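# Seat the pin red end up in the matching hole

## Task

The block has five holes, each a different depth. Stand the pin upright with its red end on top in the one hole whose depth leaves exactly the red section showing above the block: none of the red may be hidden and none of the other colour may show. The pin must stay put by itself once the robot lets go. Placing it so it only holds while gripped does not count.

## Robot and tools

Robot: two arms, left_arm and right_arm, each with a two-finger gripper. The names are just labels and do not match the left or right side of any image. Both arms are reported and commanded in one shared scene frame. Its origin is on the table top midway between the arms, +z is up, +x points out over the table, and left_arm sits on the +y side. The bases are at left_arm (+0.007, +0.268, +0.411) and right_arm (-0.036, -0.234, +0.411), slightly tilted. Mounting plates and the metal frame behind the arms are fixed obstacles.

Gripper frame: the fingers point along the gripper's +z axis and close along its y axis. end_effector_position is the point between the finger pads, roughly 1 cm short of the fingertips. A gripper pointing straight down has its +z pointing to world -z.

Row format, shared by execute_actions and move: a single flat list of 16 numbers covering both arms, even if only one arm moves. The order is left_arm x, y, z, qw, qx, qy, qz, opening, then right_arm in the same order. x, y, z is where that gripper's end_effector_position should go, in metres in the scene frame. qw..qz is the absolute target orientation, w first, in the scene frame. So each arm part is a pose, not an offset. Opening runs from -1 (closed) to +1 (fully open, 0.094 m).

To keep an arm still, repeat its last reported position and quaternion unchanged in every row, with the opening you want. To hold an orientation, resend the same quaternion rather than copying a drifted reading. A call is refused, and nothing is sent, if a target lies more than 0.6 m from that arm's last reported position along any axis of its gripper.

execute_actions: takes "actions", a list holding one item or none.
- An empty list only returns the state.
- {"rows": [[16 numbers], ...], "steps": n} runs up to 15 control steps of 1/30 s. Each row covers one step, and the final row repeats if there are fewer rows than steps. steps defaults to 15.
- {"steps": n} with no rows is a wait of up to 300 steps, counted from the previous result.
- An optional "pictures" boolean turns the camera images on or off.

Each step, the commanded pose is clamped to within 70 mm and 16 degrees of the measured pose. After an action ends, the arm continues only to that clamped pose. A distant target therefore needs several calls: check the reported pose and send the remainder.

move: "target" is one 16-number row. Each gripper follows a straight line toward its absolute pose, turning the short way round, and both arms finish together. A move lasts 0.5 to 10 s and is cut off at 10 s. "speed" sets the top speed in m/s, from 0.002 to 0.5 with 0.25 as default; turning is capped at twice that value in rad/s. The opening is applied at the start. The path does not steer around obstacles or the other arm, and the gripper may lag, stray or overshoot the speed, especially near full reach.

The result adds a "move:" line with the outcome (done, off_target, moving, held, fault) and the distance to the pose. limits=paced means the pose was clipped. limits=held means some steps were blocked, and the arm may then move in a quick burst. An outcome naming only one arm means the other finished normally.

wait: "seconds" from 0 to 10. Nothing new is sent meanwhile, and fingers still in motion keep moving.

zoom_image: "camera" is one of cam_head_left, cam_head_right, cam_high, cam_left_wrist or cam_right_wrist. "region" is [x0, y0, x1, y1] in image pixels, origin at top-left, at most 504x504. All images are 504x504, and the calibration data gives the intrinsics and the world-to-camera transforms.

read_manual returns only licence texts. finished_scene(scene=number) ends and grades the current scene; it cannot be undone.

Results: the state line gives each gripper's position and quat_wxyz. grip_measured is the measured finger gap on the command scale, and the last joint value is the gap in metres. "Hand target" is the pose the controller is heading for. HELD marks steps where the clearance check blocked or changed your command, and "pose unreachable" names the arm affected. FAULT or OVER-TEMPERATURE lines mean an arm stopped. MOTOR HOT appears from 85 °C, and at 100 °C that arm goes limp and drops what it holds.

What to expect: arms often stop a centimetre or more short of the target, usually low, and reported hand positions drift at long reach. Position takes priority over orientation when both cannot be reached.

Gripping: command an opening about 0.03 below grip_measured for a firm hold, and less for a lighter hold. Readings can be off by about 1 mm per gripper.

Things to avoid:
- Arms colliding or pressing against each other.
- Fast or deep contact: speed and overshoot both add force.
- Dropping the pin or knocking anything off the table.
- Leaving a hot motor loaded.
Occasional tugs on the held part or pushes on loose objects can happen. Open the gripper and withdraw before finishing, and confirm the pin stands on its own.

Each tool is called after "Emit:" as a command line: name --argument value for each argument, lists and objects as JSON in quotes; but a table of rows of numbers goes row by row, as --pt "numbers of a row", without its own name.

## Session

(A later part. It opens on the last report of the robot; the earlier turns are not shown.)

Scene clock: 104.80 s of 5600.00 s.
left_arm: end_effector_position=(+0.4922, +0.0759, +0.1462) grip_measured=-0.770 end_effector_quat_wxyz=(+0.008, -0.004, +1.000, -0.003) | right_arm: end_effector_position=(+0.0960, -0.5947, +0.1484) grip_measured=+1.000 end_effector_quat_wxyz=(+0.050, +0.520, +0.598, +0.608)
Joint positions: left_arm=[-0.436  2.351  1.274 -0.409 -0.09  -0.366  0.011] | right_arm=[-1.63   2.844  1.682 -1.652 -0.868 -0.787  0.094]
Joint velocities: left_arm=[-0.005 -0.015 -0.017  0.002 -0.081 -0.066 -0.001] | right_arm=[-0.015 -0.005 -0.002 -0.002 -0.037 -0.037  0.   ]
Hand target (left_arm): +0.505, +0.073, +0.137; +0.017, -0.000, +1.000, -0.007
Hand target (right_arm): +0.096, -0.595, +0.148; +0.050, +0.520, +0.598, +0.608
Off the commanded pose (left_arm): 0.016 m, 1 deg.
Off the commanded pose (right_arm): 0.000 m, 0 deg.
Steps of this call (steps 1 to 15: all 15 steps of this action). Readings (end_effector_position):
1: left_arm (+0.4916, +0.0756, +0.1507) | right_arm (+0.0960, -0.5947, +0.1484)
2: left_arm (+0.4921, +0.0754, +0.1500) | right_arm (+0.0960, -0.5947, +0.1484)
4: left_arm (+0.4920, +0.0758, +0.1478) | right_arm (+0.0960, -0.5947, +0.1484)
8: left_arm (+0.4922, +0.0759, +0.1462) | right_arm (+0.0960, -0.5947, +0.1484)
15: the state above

Emit:
move --target '[0.49,0.075,0.225,0.006,0,1,-0.002,-0.82,0.096,-0.5947,0.1484,0.05,0.52,0.598,0.608,1]' --speed 0.08

Emit:
move --target '[0.47,0.125,0.23,0,0,1,0,-0.82,0.096,-0.5947,0.1484,0.05,0.52,0.598,0.608,1]' --speed 0.15

Emit:
move --target '[0.5105,0.1325,0.19,0.018,0,1,-0.005,-0.82,0.096,-0.5947,0.1484,0.05,0.52,0.598,0.608,1]' --speed 0.06

Emit:
zoom_image --camera "cam_left_wrist" --region '[200,150,310,260]'

Scene clock: 111.73 s of 5600.00 s.
left_arm: end_effector_position=(+0.4899, +0.0780, +0.2137) grip_measured=-0.770 end_effector_quat_wxyz=(+0.001, +0.001, +1.000, -0.001) | right_arm: end_effector_position=(+0.0960, -0.5947, +0.1484) grip_measured=+1.000 end_effector_quat_wxyz=(+0.050, +0.520, +0.598, +0.608)
Joint positions: left_arm=[-0.444  2.195  1.223 -0.53  -0.088 -0.366  0.011] | right_arm=[-1.63   2.844  1.682 -1.652 -0.868 -0.787  0.094]
Joint velocities: left_arm=[-0.015  0.005 -0.012  0.007  0.022  0.022  0.   ] | right_arm=[ 0.005 -0.015 -0.002 -0.007  0.007  0.051  0.   ]
Hand target (left_arm): +0.490, +0.075, +0.225; +0.006, +0.000, +1.000, -0.002
Hand target (right_arm): +0.096, -0.595, +0.148; +0.050, +0.520, +0.598, +0.608
Off the commanded pose (left_arm): 0.012 m, 1 deg.
Off the commanded pose (right_arm): 0.000 m, 0 deg.
After step 90, 2.53 s passed at rest.
move: off_target (left_arm)
camera_calibration (this result's frames):
cam_left_wrist: T_world_to_cam=[[0.00356963, -0.999993, 0.00103442, 0.0785295], [-0.811011, -0.00228986, 0.585026, 0.280798], [-0.58502, -0.00292725, -0.811014, 0.585632], [0, 0, 0, 1]] pos_world=[0.570056, 0.0808863, 0.3106]

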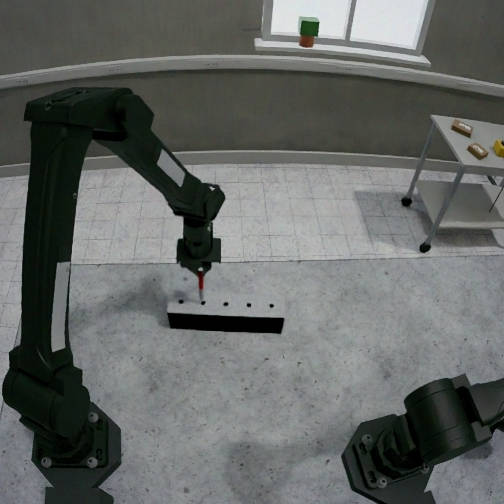

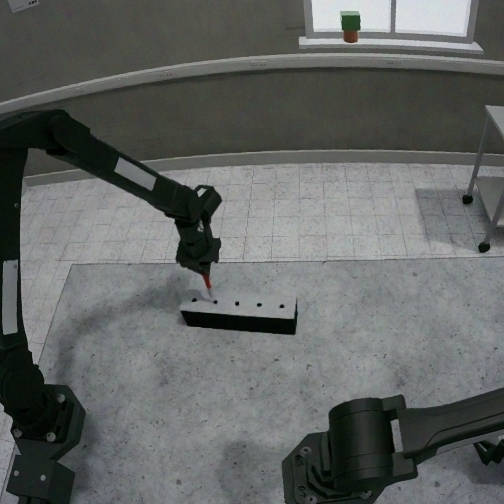

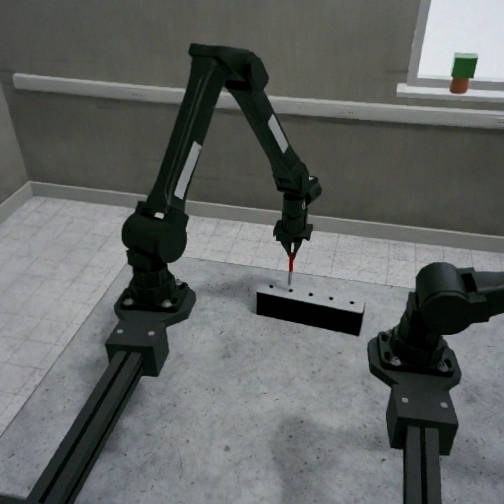

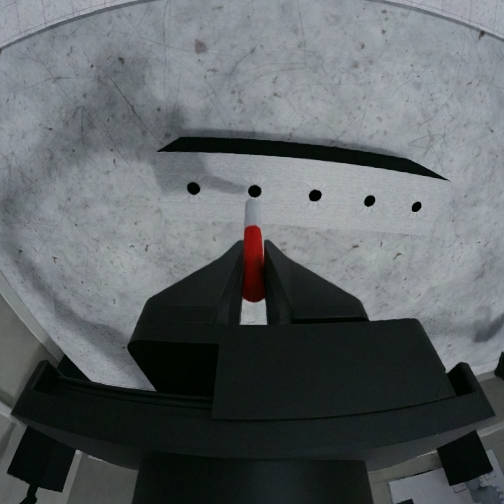

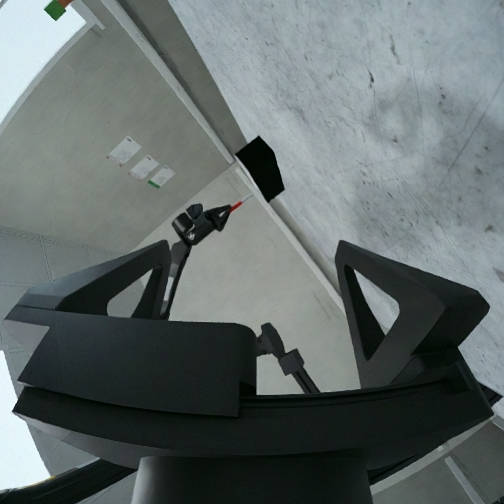

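Scene clock: 112.63 s of 5600.00 s.
left_arm: end_effector_position=(+0.4624, +0.1277, +0.2202) grip_measured=-0.770 end_effector_quat_wxyz=(-0.013, -0.009, +1.000, +0.005) | right_arm: end_effector_position=(+0.0960, -0.5947, +0.1484) grip_measured=+1.000 end_effector_quat_wxyz=(+0.050, +0.520, +0.598, +0.608)
Joint positions: left_arm=[-0.37   2.127  1.103 -0.502 -0.086 -0.315  0.011] | right_arm=[-1.63   2.844  1.682 -1.652 -0.868 -0.787  0.094]
Joint velocities: left_arm=[-0.005  0.005 -0.012 -0.007  0.007 -0.022 -0.   ] | right_arm=[ 0.005  0.005 -0.017 -0.002  0.022  0.022  0.   ]
Hand target (left_arm): +0.469, +0.124, +0.230; -0.001, -0.000, +1.000, -0.001
Hand target (right_arm): +0.096, -0.595, +0.148; +0.050, +0.520, +0.598, +0.608
Off the commanded pose (left_arm): 0.013 m, 2 deg.
Off the commanded pose (right_arm): 0.000 m, 0 deg.
move: off_target (left_arm)
camera_calibration (this result's frames):
cam_left_wrist: T_world_to_cam=[[0.0240918, -0.999642, -0.0116037, 0.121545], [-0.79359, -0.0261821, 0.60789, 0.244853], [-0.607976, -0.00543657, -0.793937, 0.582119], [0, 0, 0, 1]] pos_world=[0.545299, 0.131077, 0.314733]

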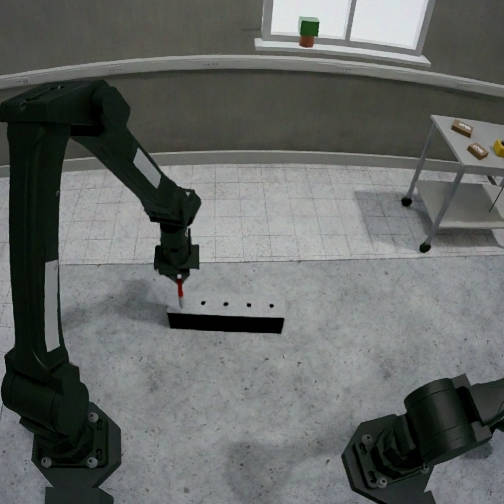

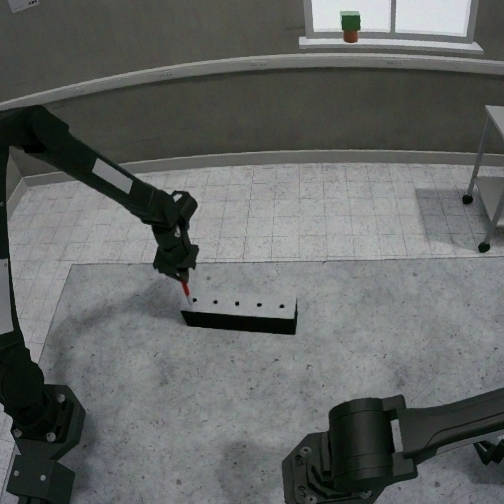

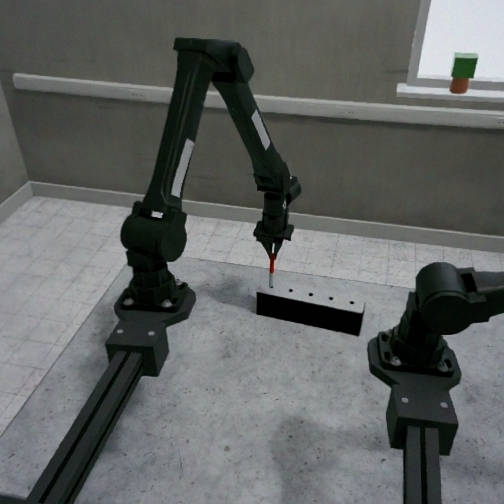

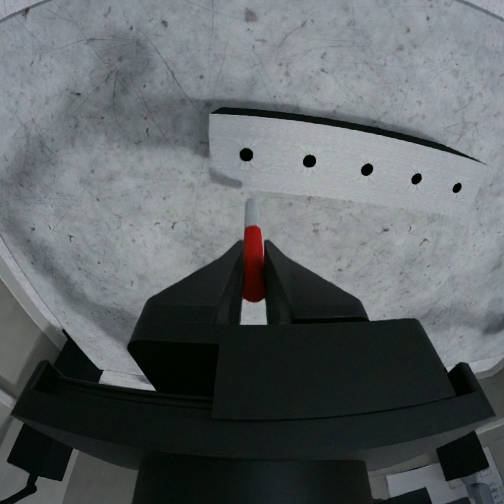

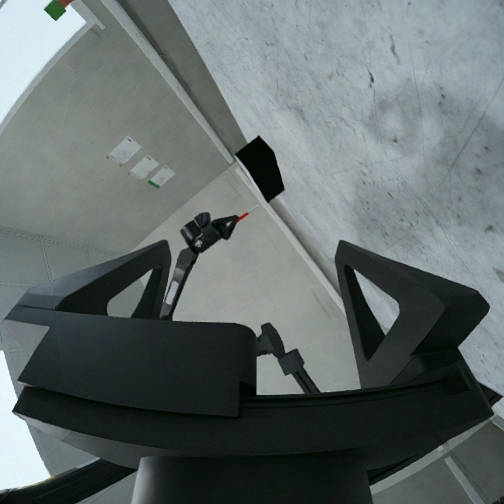

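Scene clock: 113.93 s of 5600.00 s.
left_arm: end_effector_position=(+0.4942, +0.1351, +0.1927) grip_measured=-0.770 end_effector_quat_wxyz=(+0.007, -0.005, +1.000, -0.001) | right_arm: end_effector_position=(+0.0960, -0.5947, +0.1484) grip_measured=+1.000 end_effector_quat_wxyz=(+0.050, +0.520, +0.598, +0.608)
Joint positions: left_arm=[-0.334  2.211  1.178 -0.447 -0.083 -0.266  0.011] | right_arm=[-1.63   2.844  1.682 -1.652 -0.868 -0.787  0.094]
Joint velocities: left_arm=[ 0.005 -0.005  0.002 -0.002 -0.037  0.022  0.001] | right_arm=[-0.005 -0.015 -0.002  0.017  0.007 -0.037  0.   ]
Hand target (left_arm): +0.510, +0.133, +0.190; +0.018, -0.000, +1.000, -0.005
Hand target (right_arm): +0.096, -0.595, +0.148; +0.050, +0.520, +0.598, +0.608
Off the commanded pose (left_arm): 0.017 m, 1 deg.
Off the commanded pose (right_arm): 0.000 m, 0 deg.
move: off_target (left_arm)
camera_calibration (this result's frames):
cam_left_wrist: T_world_to_cam=[[0.0152411, -0.999883, 0.00122093, 0.129737], [-0.817424, -0.0117567, 0.575917, 0.302904], [-0.575835, -0.00977565, -0.817508, 0.568959], [0, 0, 0, 1]] pos_world=[0.57325, 0.138844, 0.290522]

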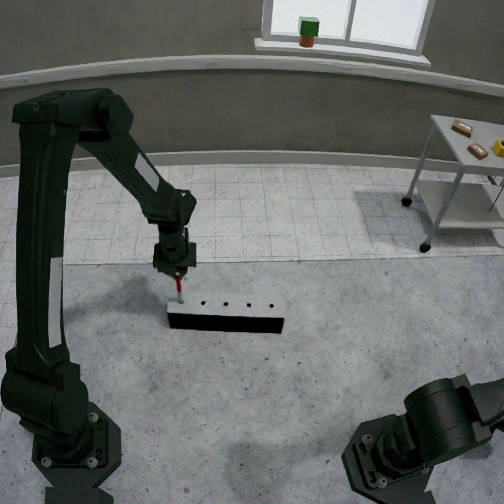

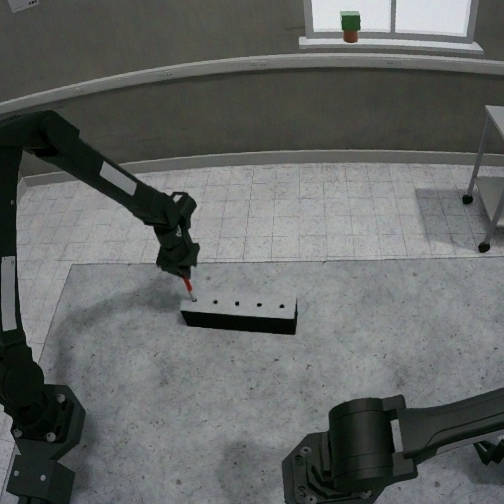

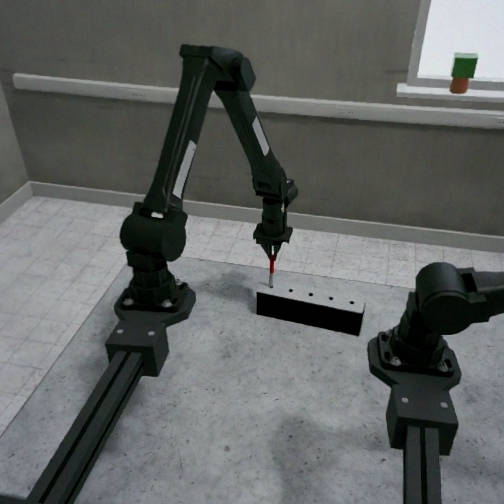

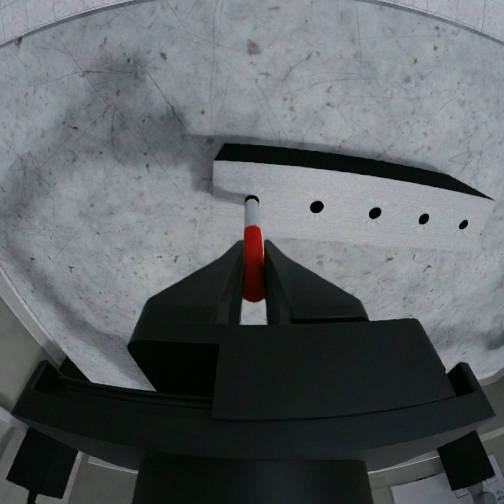

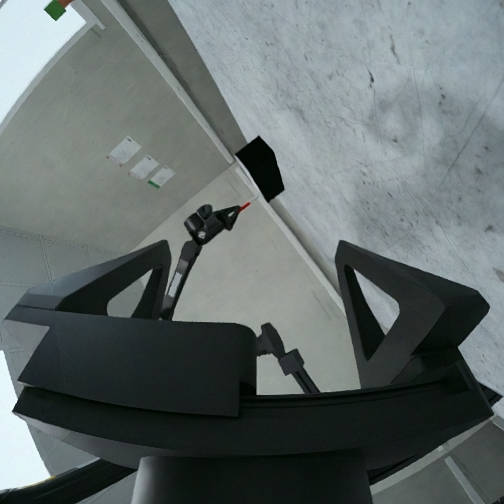

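Region (200, 150, 310, 260) of cam_left_wrist's 504x504 image, scaled by 4.582, with more detail than that image has.

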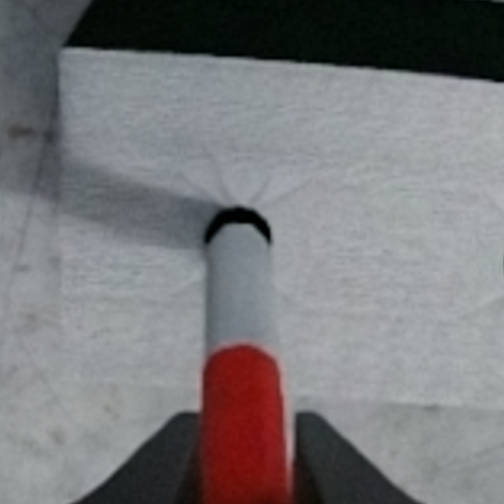

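Emit:
execute_actions --actions '[{"rows":[[0.5105,0.1335,0.18,0.018,0,1,-0.005,-0.82,0.096,-0.5947,0.1484,0.05,0.52,0.598,0.608,1]],"steps":10}]' --pictures false

Emit:
execute_actions --actions '[{"rows":[[0.51,0.1335,0.17,0.018,0,1,-0.005,-0.82,0.096,-0.5947,0.1484,0.05,0.52,0.598,0.608,1]],"steps":10}]' --pictures false

Emit:
execute_actions --actions '[{"rows":[[0.509,0.1335,0.16,0.018,0,1,-0.005,-0.82,0.096,-0.5947,0.1484,0.05,0.52,0.598,0.608,1]],"steps":10}]' --pictures false

Scene clock: 119.70 s of 5600.00 s.
left_arm: end_effector_position=(+0.4995, +0.1335, +0.1884) grip_measured=-0.770 end_effector_quat_wxyz=(+0.013, -0.004, +1.000, -0.003) | right_arm: end_effector_position=(+0.0960, -0.5947, +0.1484) grip_measured=+1.000 end_effector_quat_wxyz=(+0.050, +0.520, +0.598, +0.608)
Joint positions: left_arm=[-0.333  2.225  1.189 -0.432 -0.083 -0.262  0.011] | right_arm=[-1.63   2.844  1.682 -1.652 -0.868 -0.787  0.094]
Joint velocities: left_arm=[-0.024 -0.015 -0.007 -0.017  0.066 -0.007 -0.   ] | right_arm=[-0.005  0.005 -0.012  0.012 -0.007 -0.022  0.   ]
Hand target (left_arm): +0.510, +0.134, +0.180; +0.018, -0.000, +1.000, -0.005
Hand target (right_arm): +0.096, -0.595, +0.148; +0.050, +0.520, +0.598, +0.608
Off the commanded pose (left_arm): 0.014 m, 1 deg.
Off the commanded pose (right_arm): 0.000 m, 0 deg.
Steps of this call (steps 1 to 90: nothing new was sent; then 2.43 s passed at rest; steps 91 to 100: all 10 steps of this action). Readings (end_effector_position):
91: left_arm (+0.4943, +0.1350, +0.1922) | right_arm (+0.0960, -0.5947, +0.1484)
92: left_arm (+0.4952, +0.1347, +0.1914) | right_arm (+0.0960, -0.5947, +0.1484)
94: left_arm (+0.4962, +0.1344, +0.1881) | right_arm (+0.0960, -0.5947, +0.1484)
98: left_arm (+0.4995, +0.1335, +0.1884) | right_arm (+0.0960, -0.5947, +0.1484)
100: the state above

Scene clock: 120.03 s of 5600.00 s.
left_arm: end_effector_position=(+0.5037, +0.1330, +0.1881) grip_measured=-0.770 end_effector_quat_wxyz=(+0.018, -0.004, +1.000, -0.004) | right_arm: end_effector_position=(+0.0960, -0.5947, +0.1484) grip_measured=+1.000 end_effector_quat_wxyz=(+0.050, +0.520, +0.598, +0.608)
Joint positions: left_arm=[-0.332  2.227  1.194 -0.424 -0.083 -0.26   0.011] | right_arm=[-1.63   2.844  1.682 -1.652 -0.868 -0.787  0.094]
Joint velocities: left_arm=[ 0.005 -0.015 -0.022  0.002  0.007 -0.037  0.001] | right_arm=[-0.005 -0.005  0.012  0.002 -0.066  0.022  0.   ]
Hand target (left_arm): +0.509, +0.134, +0.171; +0.018, -0.000, +1.000, -0.005
Hand target (right_arm): +0.096, -0.595, +0.148; +0.050, +0.520, +0.598, +0.608
Off the commanded pose (left_arm): 0.019 m, 0 deg.
Off the commanded pose (right_arm): 0.000 m, 0 deg.
Steps of this call (steps 1 to 10: all 10 steps of this action). Readings (end_effector_position):
1: left_arm (+0.4996, +0.1334, +0.1879) | right_arm (+0.0960, -0.5947, +0.1484)
2: left_arm (+0.5010, +0.1333, +0.1881) | right_arm (+0.0960, -0.5947, +0.1484)
4: left_arm (+0.5033, +0.1329, +0.1881) | right_arm (+0.0960, -0.5947, +0.1484)
8: left_arm (+0.5037, +0.1330, +0.1881) | right_arm (+0.0960, -0.5947, +0.1484)
10: the state above

Scene clock: 120.37 s of 5600.00 s.
left_arm: end_effector_position=(+0.5138, +0.1320, +0.1875) grip_measured=-0.770 end_effector_quat_wxyz=(+0.031, -0.005, +0.999, -0.007) | right_arm: end_effector_position=(+0.0960, -0.5947, +0.1484) grip_measured=+1.000 end_effector_quat_wxyz=(+0.050, +0.520, +0.598, +0.608)
Joint positions: left_arm=[-0.329  2.234  1.207 -0.404 -0.083 -0.259  0.011] | right_arm=[-1.63   2.844  1.682 -1.652 -0.868 -0.787  0.094]
Joint velocities: left_arm=[ 0.005 -0.015  0.002  0.017 -0.007  0.007 -0.   ] | right_arm=[-0.005  0.005 -0.007 -0.017 -0.007 -0.051  0.   ]
Hand target (left_arm): +0.508, +0.134, +0.161; +0.018, -0.000, +1.000, -0.005
Hand target (right_arm): +0.096, -0.595, +0.148; +0.050, +0.520, +0.598, +0.608
Off the commanded pose (left_arm): 0.028 m, 2 deg.
Off the commanded pose (right_arm): 0.000 m, 0 deg.
Steps of this call (steps 1 to 10: all 10 steps of this action). Readings (end_effector_position):
1: left_arm (+0.5038, +0.1329, +0.1875) | right_arm (+0.0960, -0.5947, +0.1484)
2: left_arm (+0.5053, +0.1326, +0.1878) | right_arm (+0.0960, -0.5947, +0.1484)
4: left_arm (+0.5086, +0.1319, +0.1877) | right_arm (+0.0960, -0.5947, +0.1484)
8: left_arm (+0.5132, +0.1320, +0.1876) | right_arm (+0.0960, -0.5947, +0.1484)
10: the state above

Missed; the pin probably pivoted. Redo.

Emit:
move --target '[0.47,0.125,0.235,0,0,1,0,-0.82,0.096,-0.5947,0.1484,0.05,0.52,0.598,0.608,1]' --speed 0.08

Emit:
move --target '[0.5095,0.133,0.19,0.018,0,1,-0.005,-0.82,0.096,-0.5947,0.1484,0.05,0.52,0.598,0.608,1]' --speed 0.06

Emit:
zoom_image --camera "cam_left_wrist" --region '[200,150,310,260]'

Scene clock: 125.13 s of 5600.00 s.
left_arm: end_effector_position=(+0.4706, +0.1264, +0.2260) grip_measured=-0.770 end_effector_quat_wxyz=(-0.004, +0.006, +1.000, +0.001) | right_arm: end_effector_position=(+0.0960, -0.5947, +0.1484) grip_measured=+1.000 end_effector_quat_wxyz=(+0.050, +0.520, +0.598, +0.608)
Joint positions: left_arm=[-0.368  2.117  1.11  -0.498 -0.084 -0.282  0.011] | right_arm=[-1.63   2.844  1.682 -1.652 -0.868 -0.787  0.094]
Joint velocities: left_arm=[-0.015 -0.005 -0.012  0.002 -0.022 -0.051 -0.001] | right_arm=[-0.005 -0.005  0.007  0.002 -0.007 -0.022  0.   ]
Hand target (left_arm): +0.470, +0.125, +0.235; -0.000, +0.000, +1.000, +0.000
Hand target (right_arm): +0.096, -0.595, +0.148; +0.050, +0.520, +0.598, +0.608
Off the commanded pose (left_arm): 0.009 m, 1 deg.
Off the commanded pose (right_arm): 0.000 m, 0 deg.
After step 90, 0.60 s passed at rest.
move: done
camera_calibration (this result's frames):
cam_left_wrist: T_world_to_cam=[[-0.00524478, -0.999982, -0.00280871, 0.131908], [-0.805373, 0.00255914, 0.592763, 0.25305], [-0.592746, 0.00537098, -0.805372, 0.585779], [0, 0, 0, 1]] pos_world=[0.551709, 0.128112, 0.322141]

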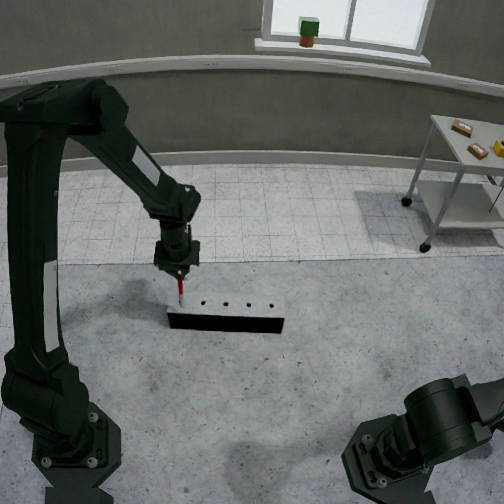

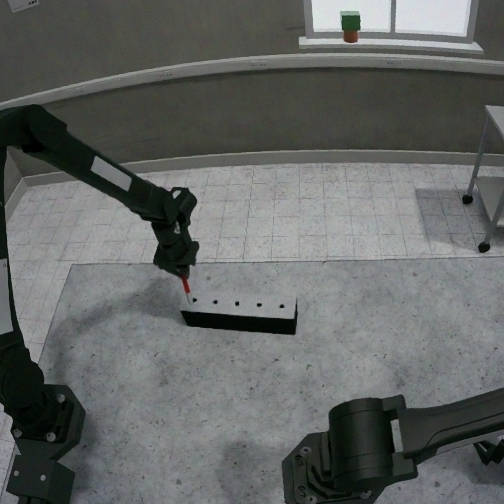

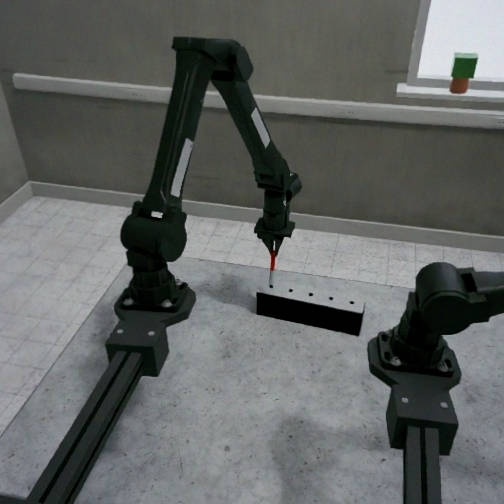

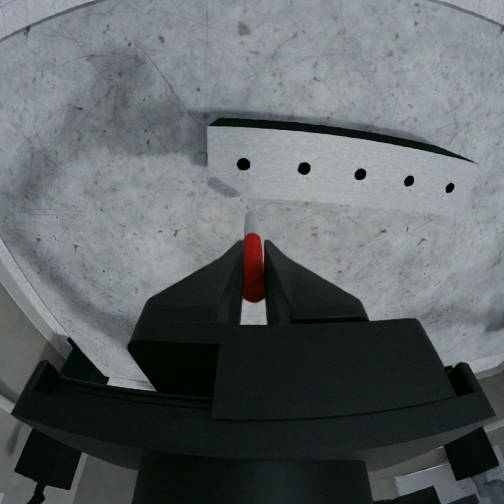

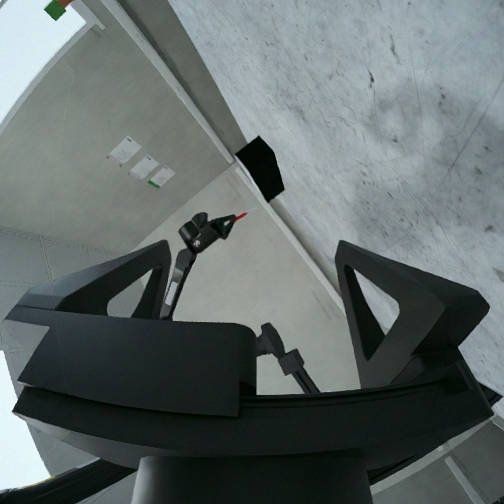

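Scene clock: 126.37 s of 5600.00 s.
left_arm: end_effector_position=(+0.4934, +0.1353, +0.1931) grip_measured=-0.770 end_effector_quat_wxyz=(+0.007, -0.004, +1.000, -0.001) | right_arm: end_effector_position=(+0.0960, -0.5947, +0.1484) grip_measured=+1.000 end_effector_quat_wxyz=(+0.050, +0.520, +0.598, +0.608)
Joint positions: left_arm=[-0.334  2.209  1.174 -0.445 -0.083 -0.265  0.011] | right_arm=[-1.63   2.844  1.682 -1.652 -0.868 -0.787  0.094]
Joint velocities: left_arm=[-0.005 -0.005 -0.002 -0.017  0.037  0.037 -0.001] | right_arm=[ 0.005 -0.015 -0.002 -0.022  0.007 -0.051  0.   ]
Hand target (left_arm): +0.509, +0.133, +0.190; +0.018, -0.000, +1.000, -0.005
Hand target (right_arm): +0.096, -0.595, +0.148; +0.050, +0.520, +0.598, +0.608
Off the commanded pose (left_arm): 0.017 m, 1 deg.
Off the commanded pose (right_arm): 0.000 m, 0 deg.
move: off_target (left_arm)
camera_calibration (this result's frames):
cam_left_wrist: T_world_to_cam=[[0.0149212, -0.999888, 0.00142061, 0.130095], [-0.817851, -0.0113873, 0.575317, 0.302379], [-0.575236, -0.00974626, -0.817929, 0.568561], [0, 0, 0, 1]] pos_world=[0.572417, 0.139065, 0.290894]

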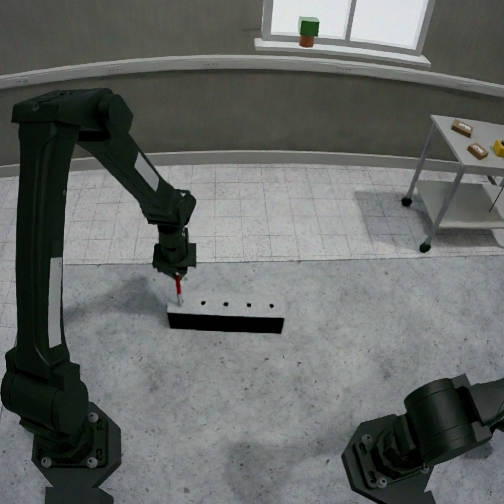

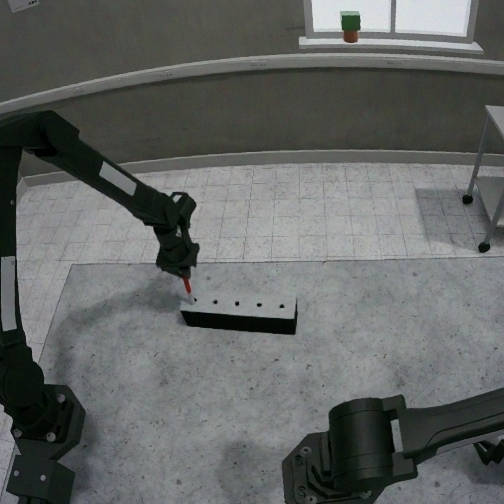

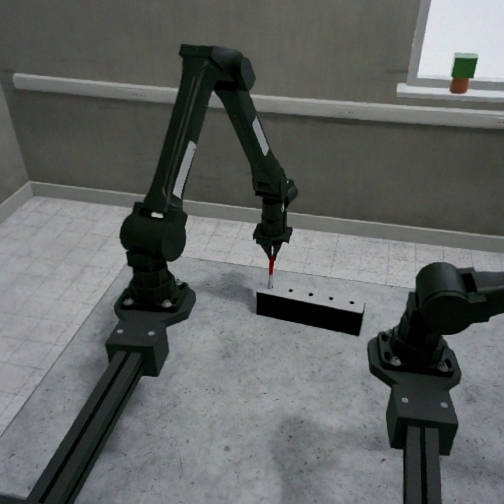

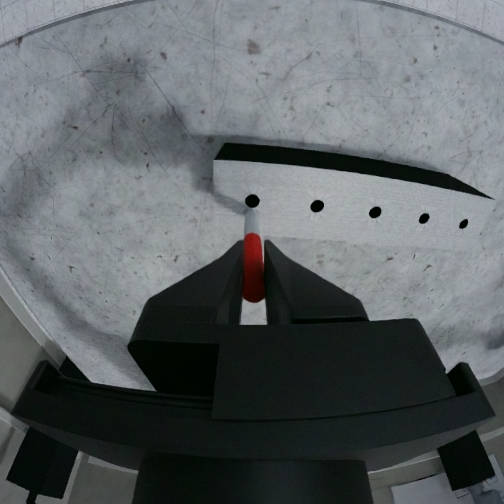

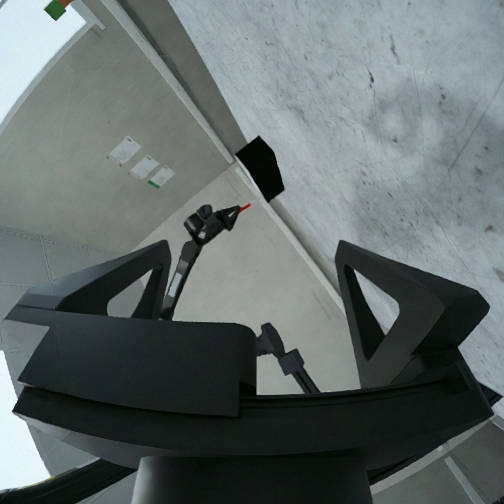

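Region (200, 150, 310, 260) of cam_left_wrist's 504x504 image, scaled by 4.582, with more detail than that image has.

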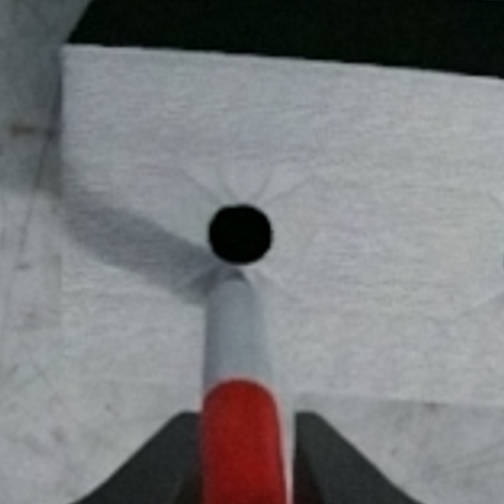

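Pivoted ~0.12 rad; compensate by tilting the hand.

Emit:
move --target '[0.47,0.125,0.235,0.058,0,0.998,0,-0.82,0.096,-0.5947,0.1484,0.05,0.52,0.598,0.608,1]' --speed 0.12

Emit:
move --target '[0.509,0.132,0.192,0.076,0,0.997,-0.005,-0.82,0.096,-0.5947,0.1484,0.05,0.52,0.598,0.608,1]' --speed 0.06

Emit:
zoom_image --camera "cam_left_wrist" --region '[200,150,310,260]'

Scene clock: 130.67 s of 5600.00 s.
left_arm: end_effector_position=(+0.4670, +0.1252, +0.2283) grip_measured=-0.770 end_effector_quat_wxyz=(+0.049, +0.009, +0.999, +0.002) | right_arm: end_effector_position=(+0.0960, -0.5947, +0.1484) grip_measured=+1.000 end_effector_quat_wxyz=(+0.050, +0.520, +0.598, +0.608)
Joint positions: left_arm=[-0.385  2.082  1.022 -0.347 -0.119 -0.282  0.011] | right_arm=[-1.63   2.844  1.682 -1.652 -0.868 -0.787  0.094]
Joint velocities: left_arm=[ 0.005  0.005 -0.007 -0.007 -0.007  0.007  0.001] | right_arm=[-0.005 -0.005  0.017  0.002  0.051  0.051  0.   ]
Hand target (left_arm): +0.470, +0.125, +0.234; +0.058, +0.000, +0.998, +0.001
Hand target (right_arm): +0.096, -0.595, +0.148; +0.050, +0.520, +0.598, +0.608
Off the commanded pose (left_arm): 0.007 m, 1 deg.
Off the commanded pose (right_arm): 0.000 m, 0 deg.
After step 90, 0.43 s passed at rest.
move: done
camera_calibration (this result's frames):
cam_left_wrist: T_world_to_cam=[[-0.0111205, -0.999918, -0.00631871, 0.134311], [-0.863363, 0.00641351, 0.504542, 0.295595], [-0.504461, 0.0110661, -0.863364, 0.556792], [0, 0, 0, 1]] pos_world=[0.537579, 0.126243, 0.332422]

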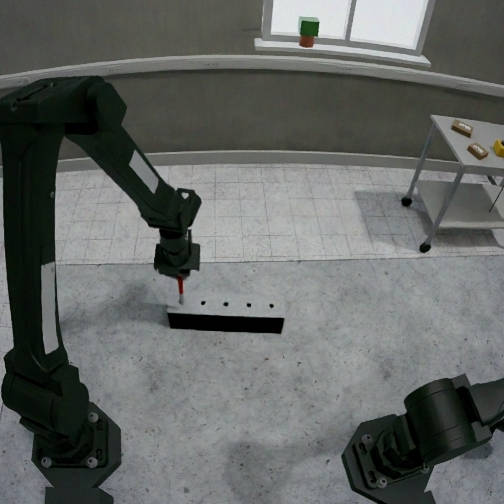

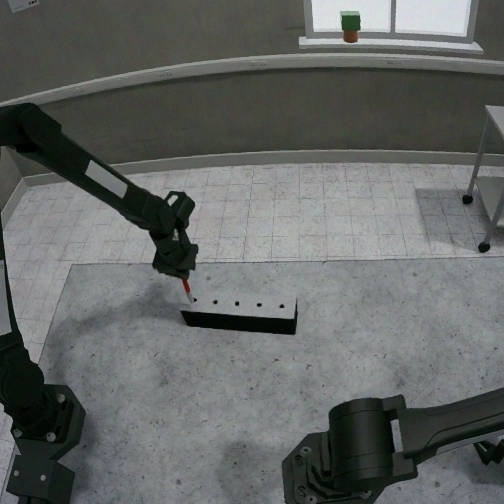

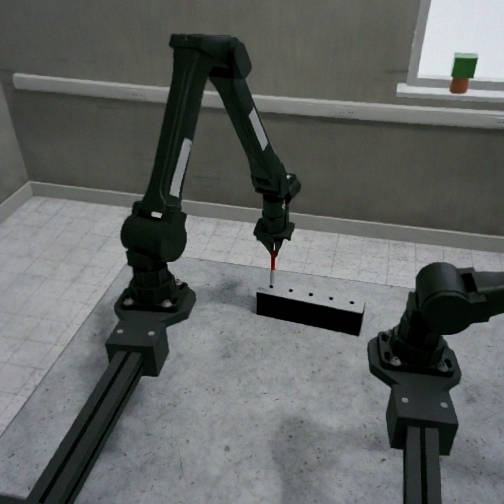

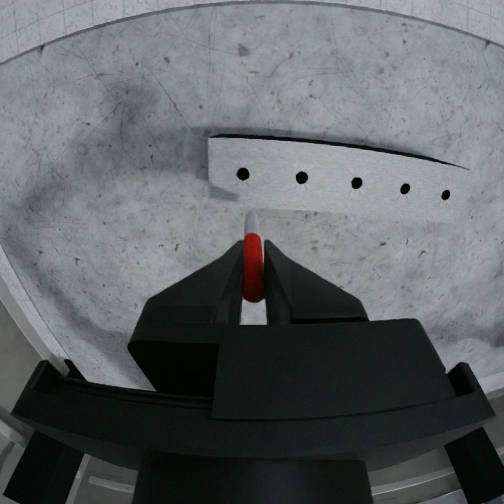

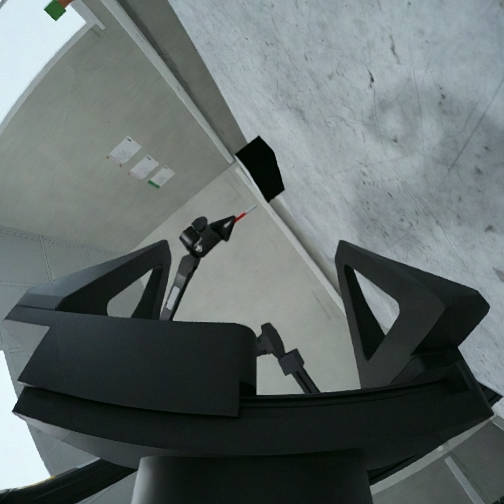

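Scene clock: 131.93 s of 5600.00 s.
left_arm: end_effector_position=(+0.4925, +0.1347, +0.1940) grip_measured=-0.770 end_effector_quat_wxyz=(+0.064, -0.004, +0.998, -0.002) | right_arm: end_effector_position=(+0.0960, -0.5947, +0.1484) grip_measured=+1.000 end_effector_quat_wxyz=(+0.050, +0.520, +0.598, +0.608)
Joint positions: left_arm=[-0.345  2.182  1.086 -0.275 -0.114 -0.266  0.011] | right_arm=[-1.63   2.844  1.682 -1.652 -0.868 -0.787  0.094]
Joint velocities: left_arm=[ 0.005 -0.005  0.002 -0.007  0.022 -0.051  0.   ] | right_arm=[-0.005 -0.005 -0.007  0.022 -0.007  0.066  0.   ]
Hand target (left_arm): +0.508, +0.133, +0.192; +0.076, -0.000, +0.997, -0.005
Hand target (right_arm): +0.096, -0.595, +0.148; +0.050, +0.520, +0.598, +0.608
Off the commanded pose (left_arm): 0.017 m, 2 deg.
Off the commanded pose (right_arm): 0.000 m, 0 deg.
move: off_target (left_arm)
camera_calibration (this result's frames):
cam_left_wrist: T_world_to_cam=[[0.0144239, -0.999891, 0.00323168, 0.129394], [-0.877896, -0.0111168, 0.478722, 0.349315], [-0.478633, -0.0097421, -0.877961, 0.532858], [0, 0, 0, 1]] pos_world=[0.55984, 0.138454, 0.300186]

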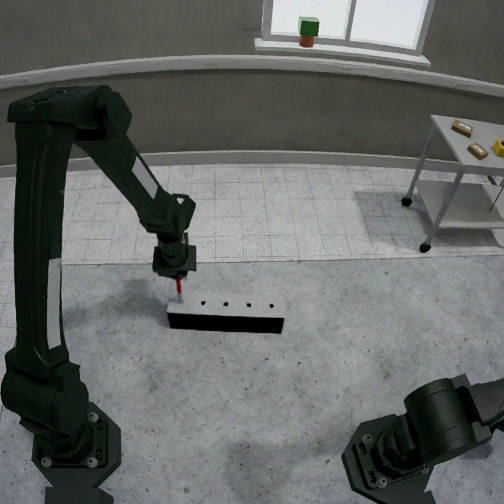

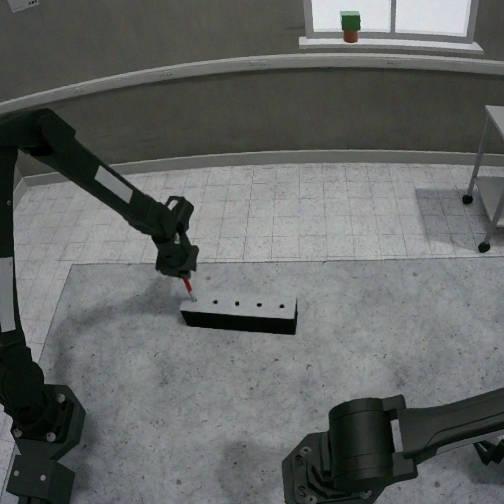

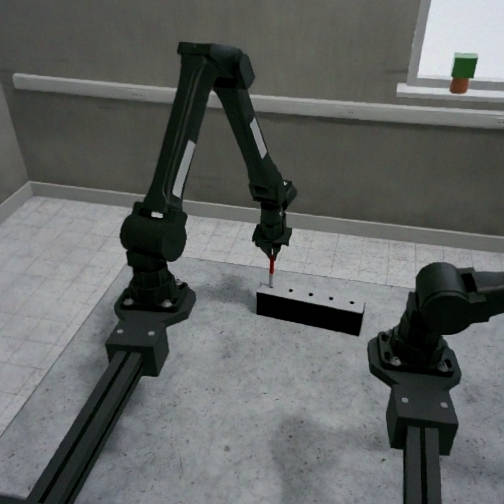

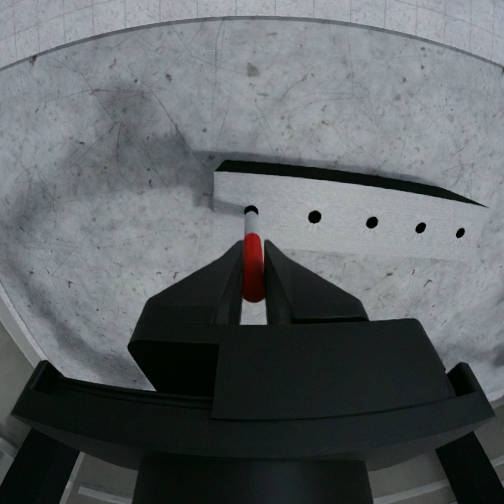

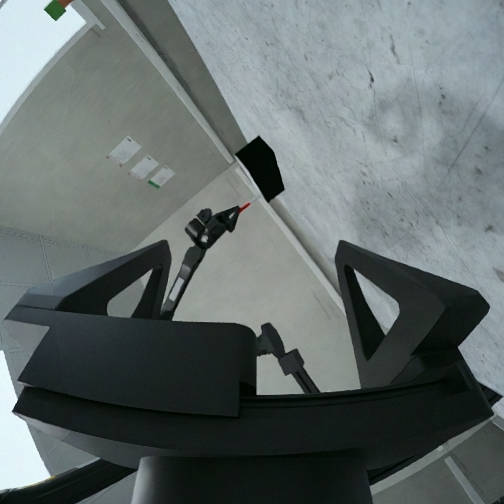

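Region (200, 150, 310, 260) of cam_left_wrist's 504x504 image, scaled by 4.582, with more detail than that image has.

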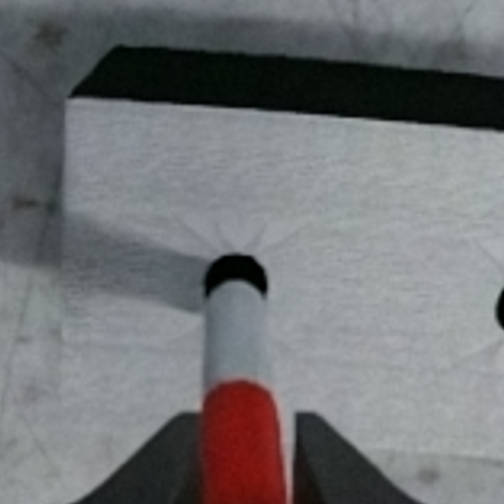

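Emit:
execute_actions --actions '[{"rows":[[0.511,0.1325,0.1875,0.076,0,0.997,-0.005,-0.82,0.096,-0.5947,0.1484,0.05,0.52,0.598,0.608,1]],"steps":12}]' --pictures false

Emit:
execute_actions --actions '[{"rows":[[0.511,0.1325,0.183,0.076,0,0.997,-0.005,-0.82,0.096,-0.5947,0.1484,0.05,0.52,0.598,0.608,1]],"steps":12}]'

Emit:
zoom_image --camera "cam_left_wrist" --region '[200,150,310,260]'

Scene clock: 135.43 s of 5600.00 s.
left_arm: end_effector_position=(+0.4939, +0.1342, +0.1900) grip_measured=-0.770 end_effector_quat_wxyz=(+0.064, -0.003, +0.998, -0.001) | right_arm: end_effector_position=(+0.0960, -0.5947, +0.1484) grip_measured=+1.000 end_effector_quat_wxyz=(+0.050, +0.520, +0.598, +0.608)
Joint positions: left_arm=[-0.345  2.194  1.095 -0.273 -0.114 -0.263  0.011] | right_arm=[-1.63   2.844  1.682 -1.652 -0.868 -0.787  0.094]
Joint velocities: left_arm=[-0.015  0.005  0.012  0.002  0.066 -0.007 -0.001] | right_arm=[ 0.005 -0.005 -0.027  0.002  0.051  0.022  0.   ]
Hand target (left_arm): +0.511, +0.133, +0.188; +0.076, -0.000, +0.997, -0.005
Hand target (right_arm): +0.096, -0.595, +0.148; +0.050, +0.520, +0.598, +0.608
Off the commanded pose (left_arm): 0.017 m, 2 deg.
Off the commanded pose (right_arm): 0.000 m, 0 deg.
Steps of this call (steps 1 to 90: nothing new was sent; then 0.10 s passed at rest; steps 91 to 102: all 12 steps of this action). Readings (end_effector_position):
91: left_arm (+0.4926, +0.1347, +0.1939) | right_arm (+0.0960, -0.5947, +0.1484)
92: left_arm (+0.4930, +0.1345, +0.1935) | right_arm (+0.0960, -0.5947, +0.1484)
94: left_arm (+0.4941, +0.1341, +0.1922) | right_arm (+0.0960, -0.5947, +0.1484)
98: left_arm (+0.4940, +0.1341, +0.1902) | right_arm (+0.0960, -0.5947, +0.1484)
102: the state above

Scene clock: 135.83 s of 5600.00 s.
left_arm: end_effector_position=(+0.4943, +0.1345, +0.1858) grip_measured=-0.770 end_effector_quat_wxyz=(+0.064, -0.003, +0.998, -0.001) | right_arm: end_effector_position=(+0.0960, -0.5947, +0.1484) grip_measured=+1.000 end_effector_quat_wxyz=(+0.050, +0.520, +0.598, +0.608)
Joint positions: left_arm=[-0.344  2.205  1.098 -0.264 -0.114 -0.262  0.011] | right_arm=[-1.63   2.844  1.682 -1.652 -0.868 -0.787  0.094]
Joint velocities: left_arm=[-0.024 -0.005  0.002 -0.012 -0.037 -0.037 -0.001] | right_arm=[-0.005 -0.005  0.007 -0.017 -0.037 -0.051  0.   ]
Hand target (left_arm): +0.511, +0.133, +0.183; +0.076, -0.000, +0.997, -0.005
Hand target (right_arm): +0.096, -0.595, +0.148; +0.050, +0.520, +0.598, +0.608
Off the commanded pose (left_arm): 0.017 m, 1 deg.
Off the commanded pose (right_arm): 0.000 m, 0 deg.
Steps of this call (steps 1 to 12: all 12 steps of this action). Readings (end_effector_position):
1: left_arm (+0.4939, +0.1341, +0.1897) | right_arm (+0.0960, -0.5947, +0.1484)
2: left_arm (+0.4944, +0.1340, +0.1895) | right_arm (+0.0960, -0.5947, +0.1484)
4: left_arm (+0.4948, +0.1337, +0.1881) | right_arm (+0.0960, -0.5947, +0.1484)
8: left_arm (+0.4942, +0.1343, +0.1859) | right_arm (+0.0960, -0.5947, +0.1484)
12: the state above
camera_calibration (this result's frames):
cam_left_wrist: T_world_to_cam=[[0.0125669, -0.999917, 0.00266862, 0.130229], [-0.878041, -0.00975818, 0.478485, 0.354828], [-0.47842, -0.00835624, -0.878092, 0.526229], [0, 0, 0, 1]] pos_world=[0.561675, 0.138078, 0.291949]

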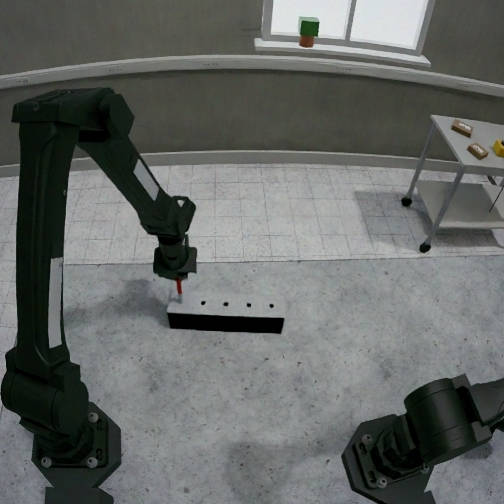

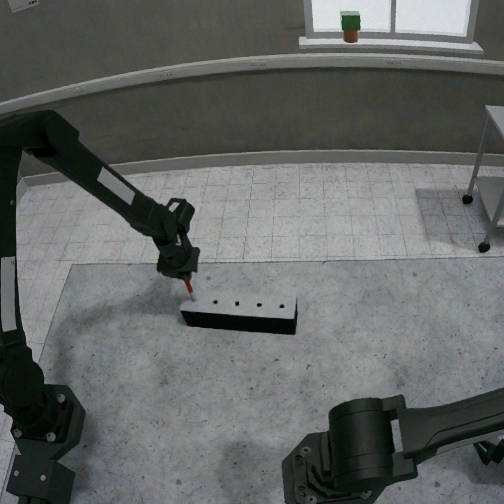

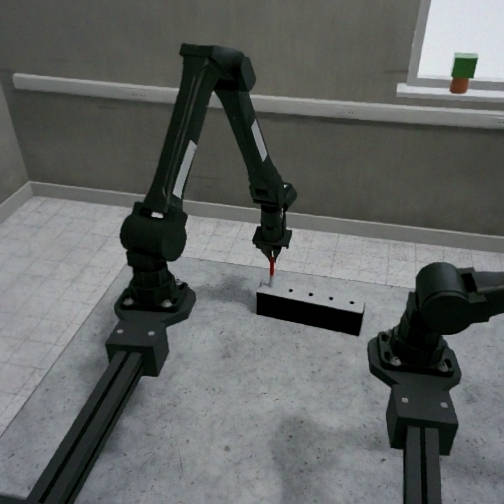

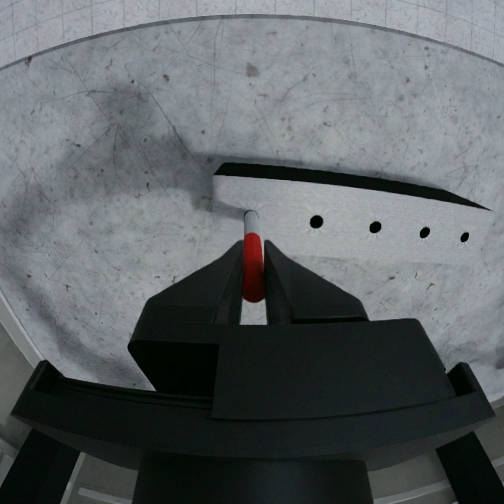

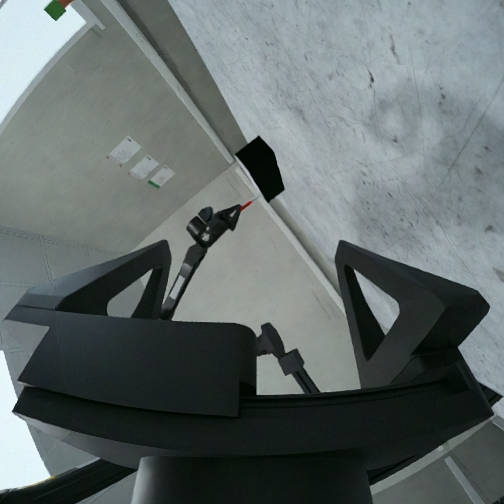

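Region (200, 150, 310, 260) of cam_left_wrist's 504x504 image, scaled by 4.582, with more detail than that image has.

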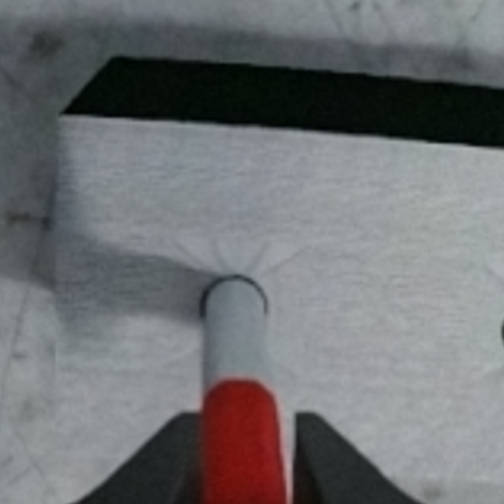

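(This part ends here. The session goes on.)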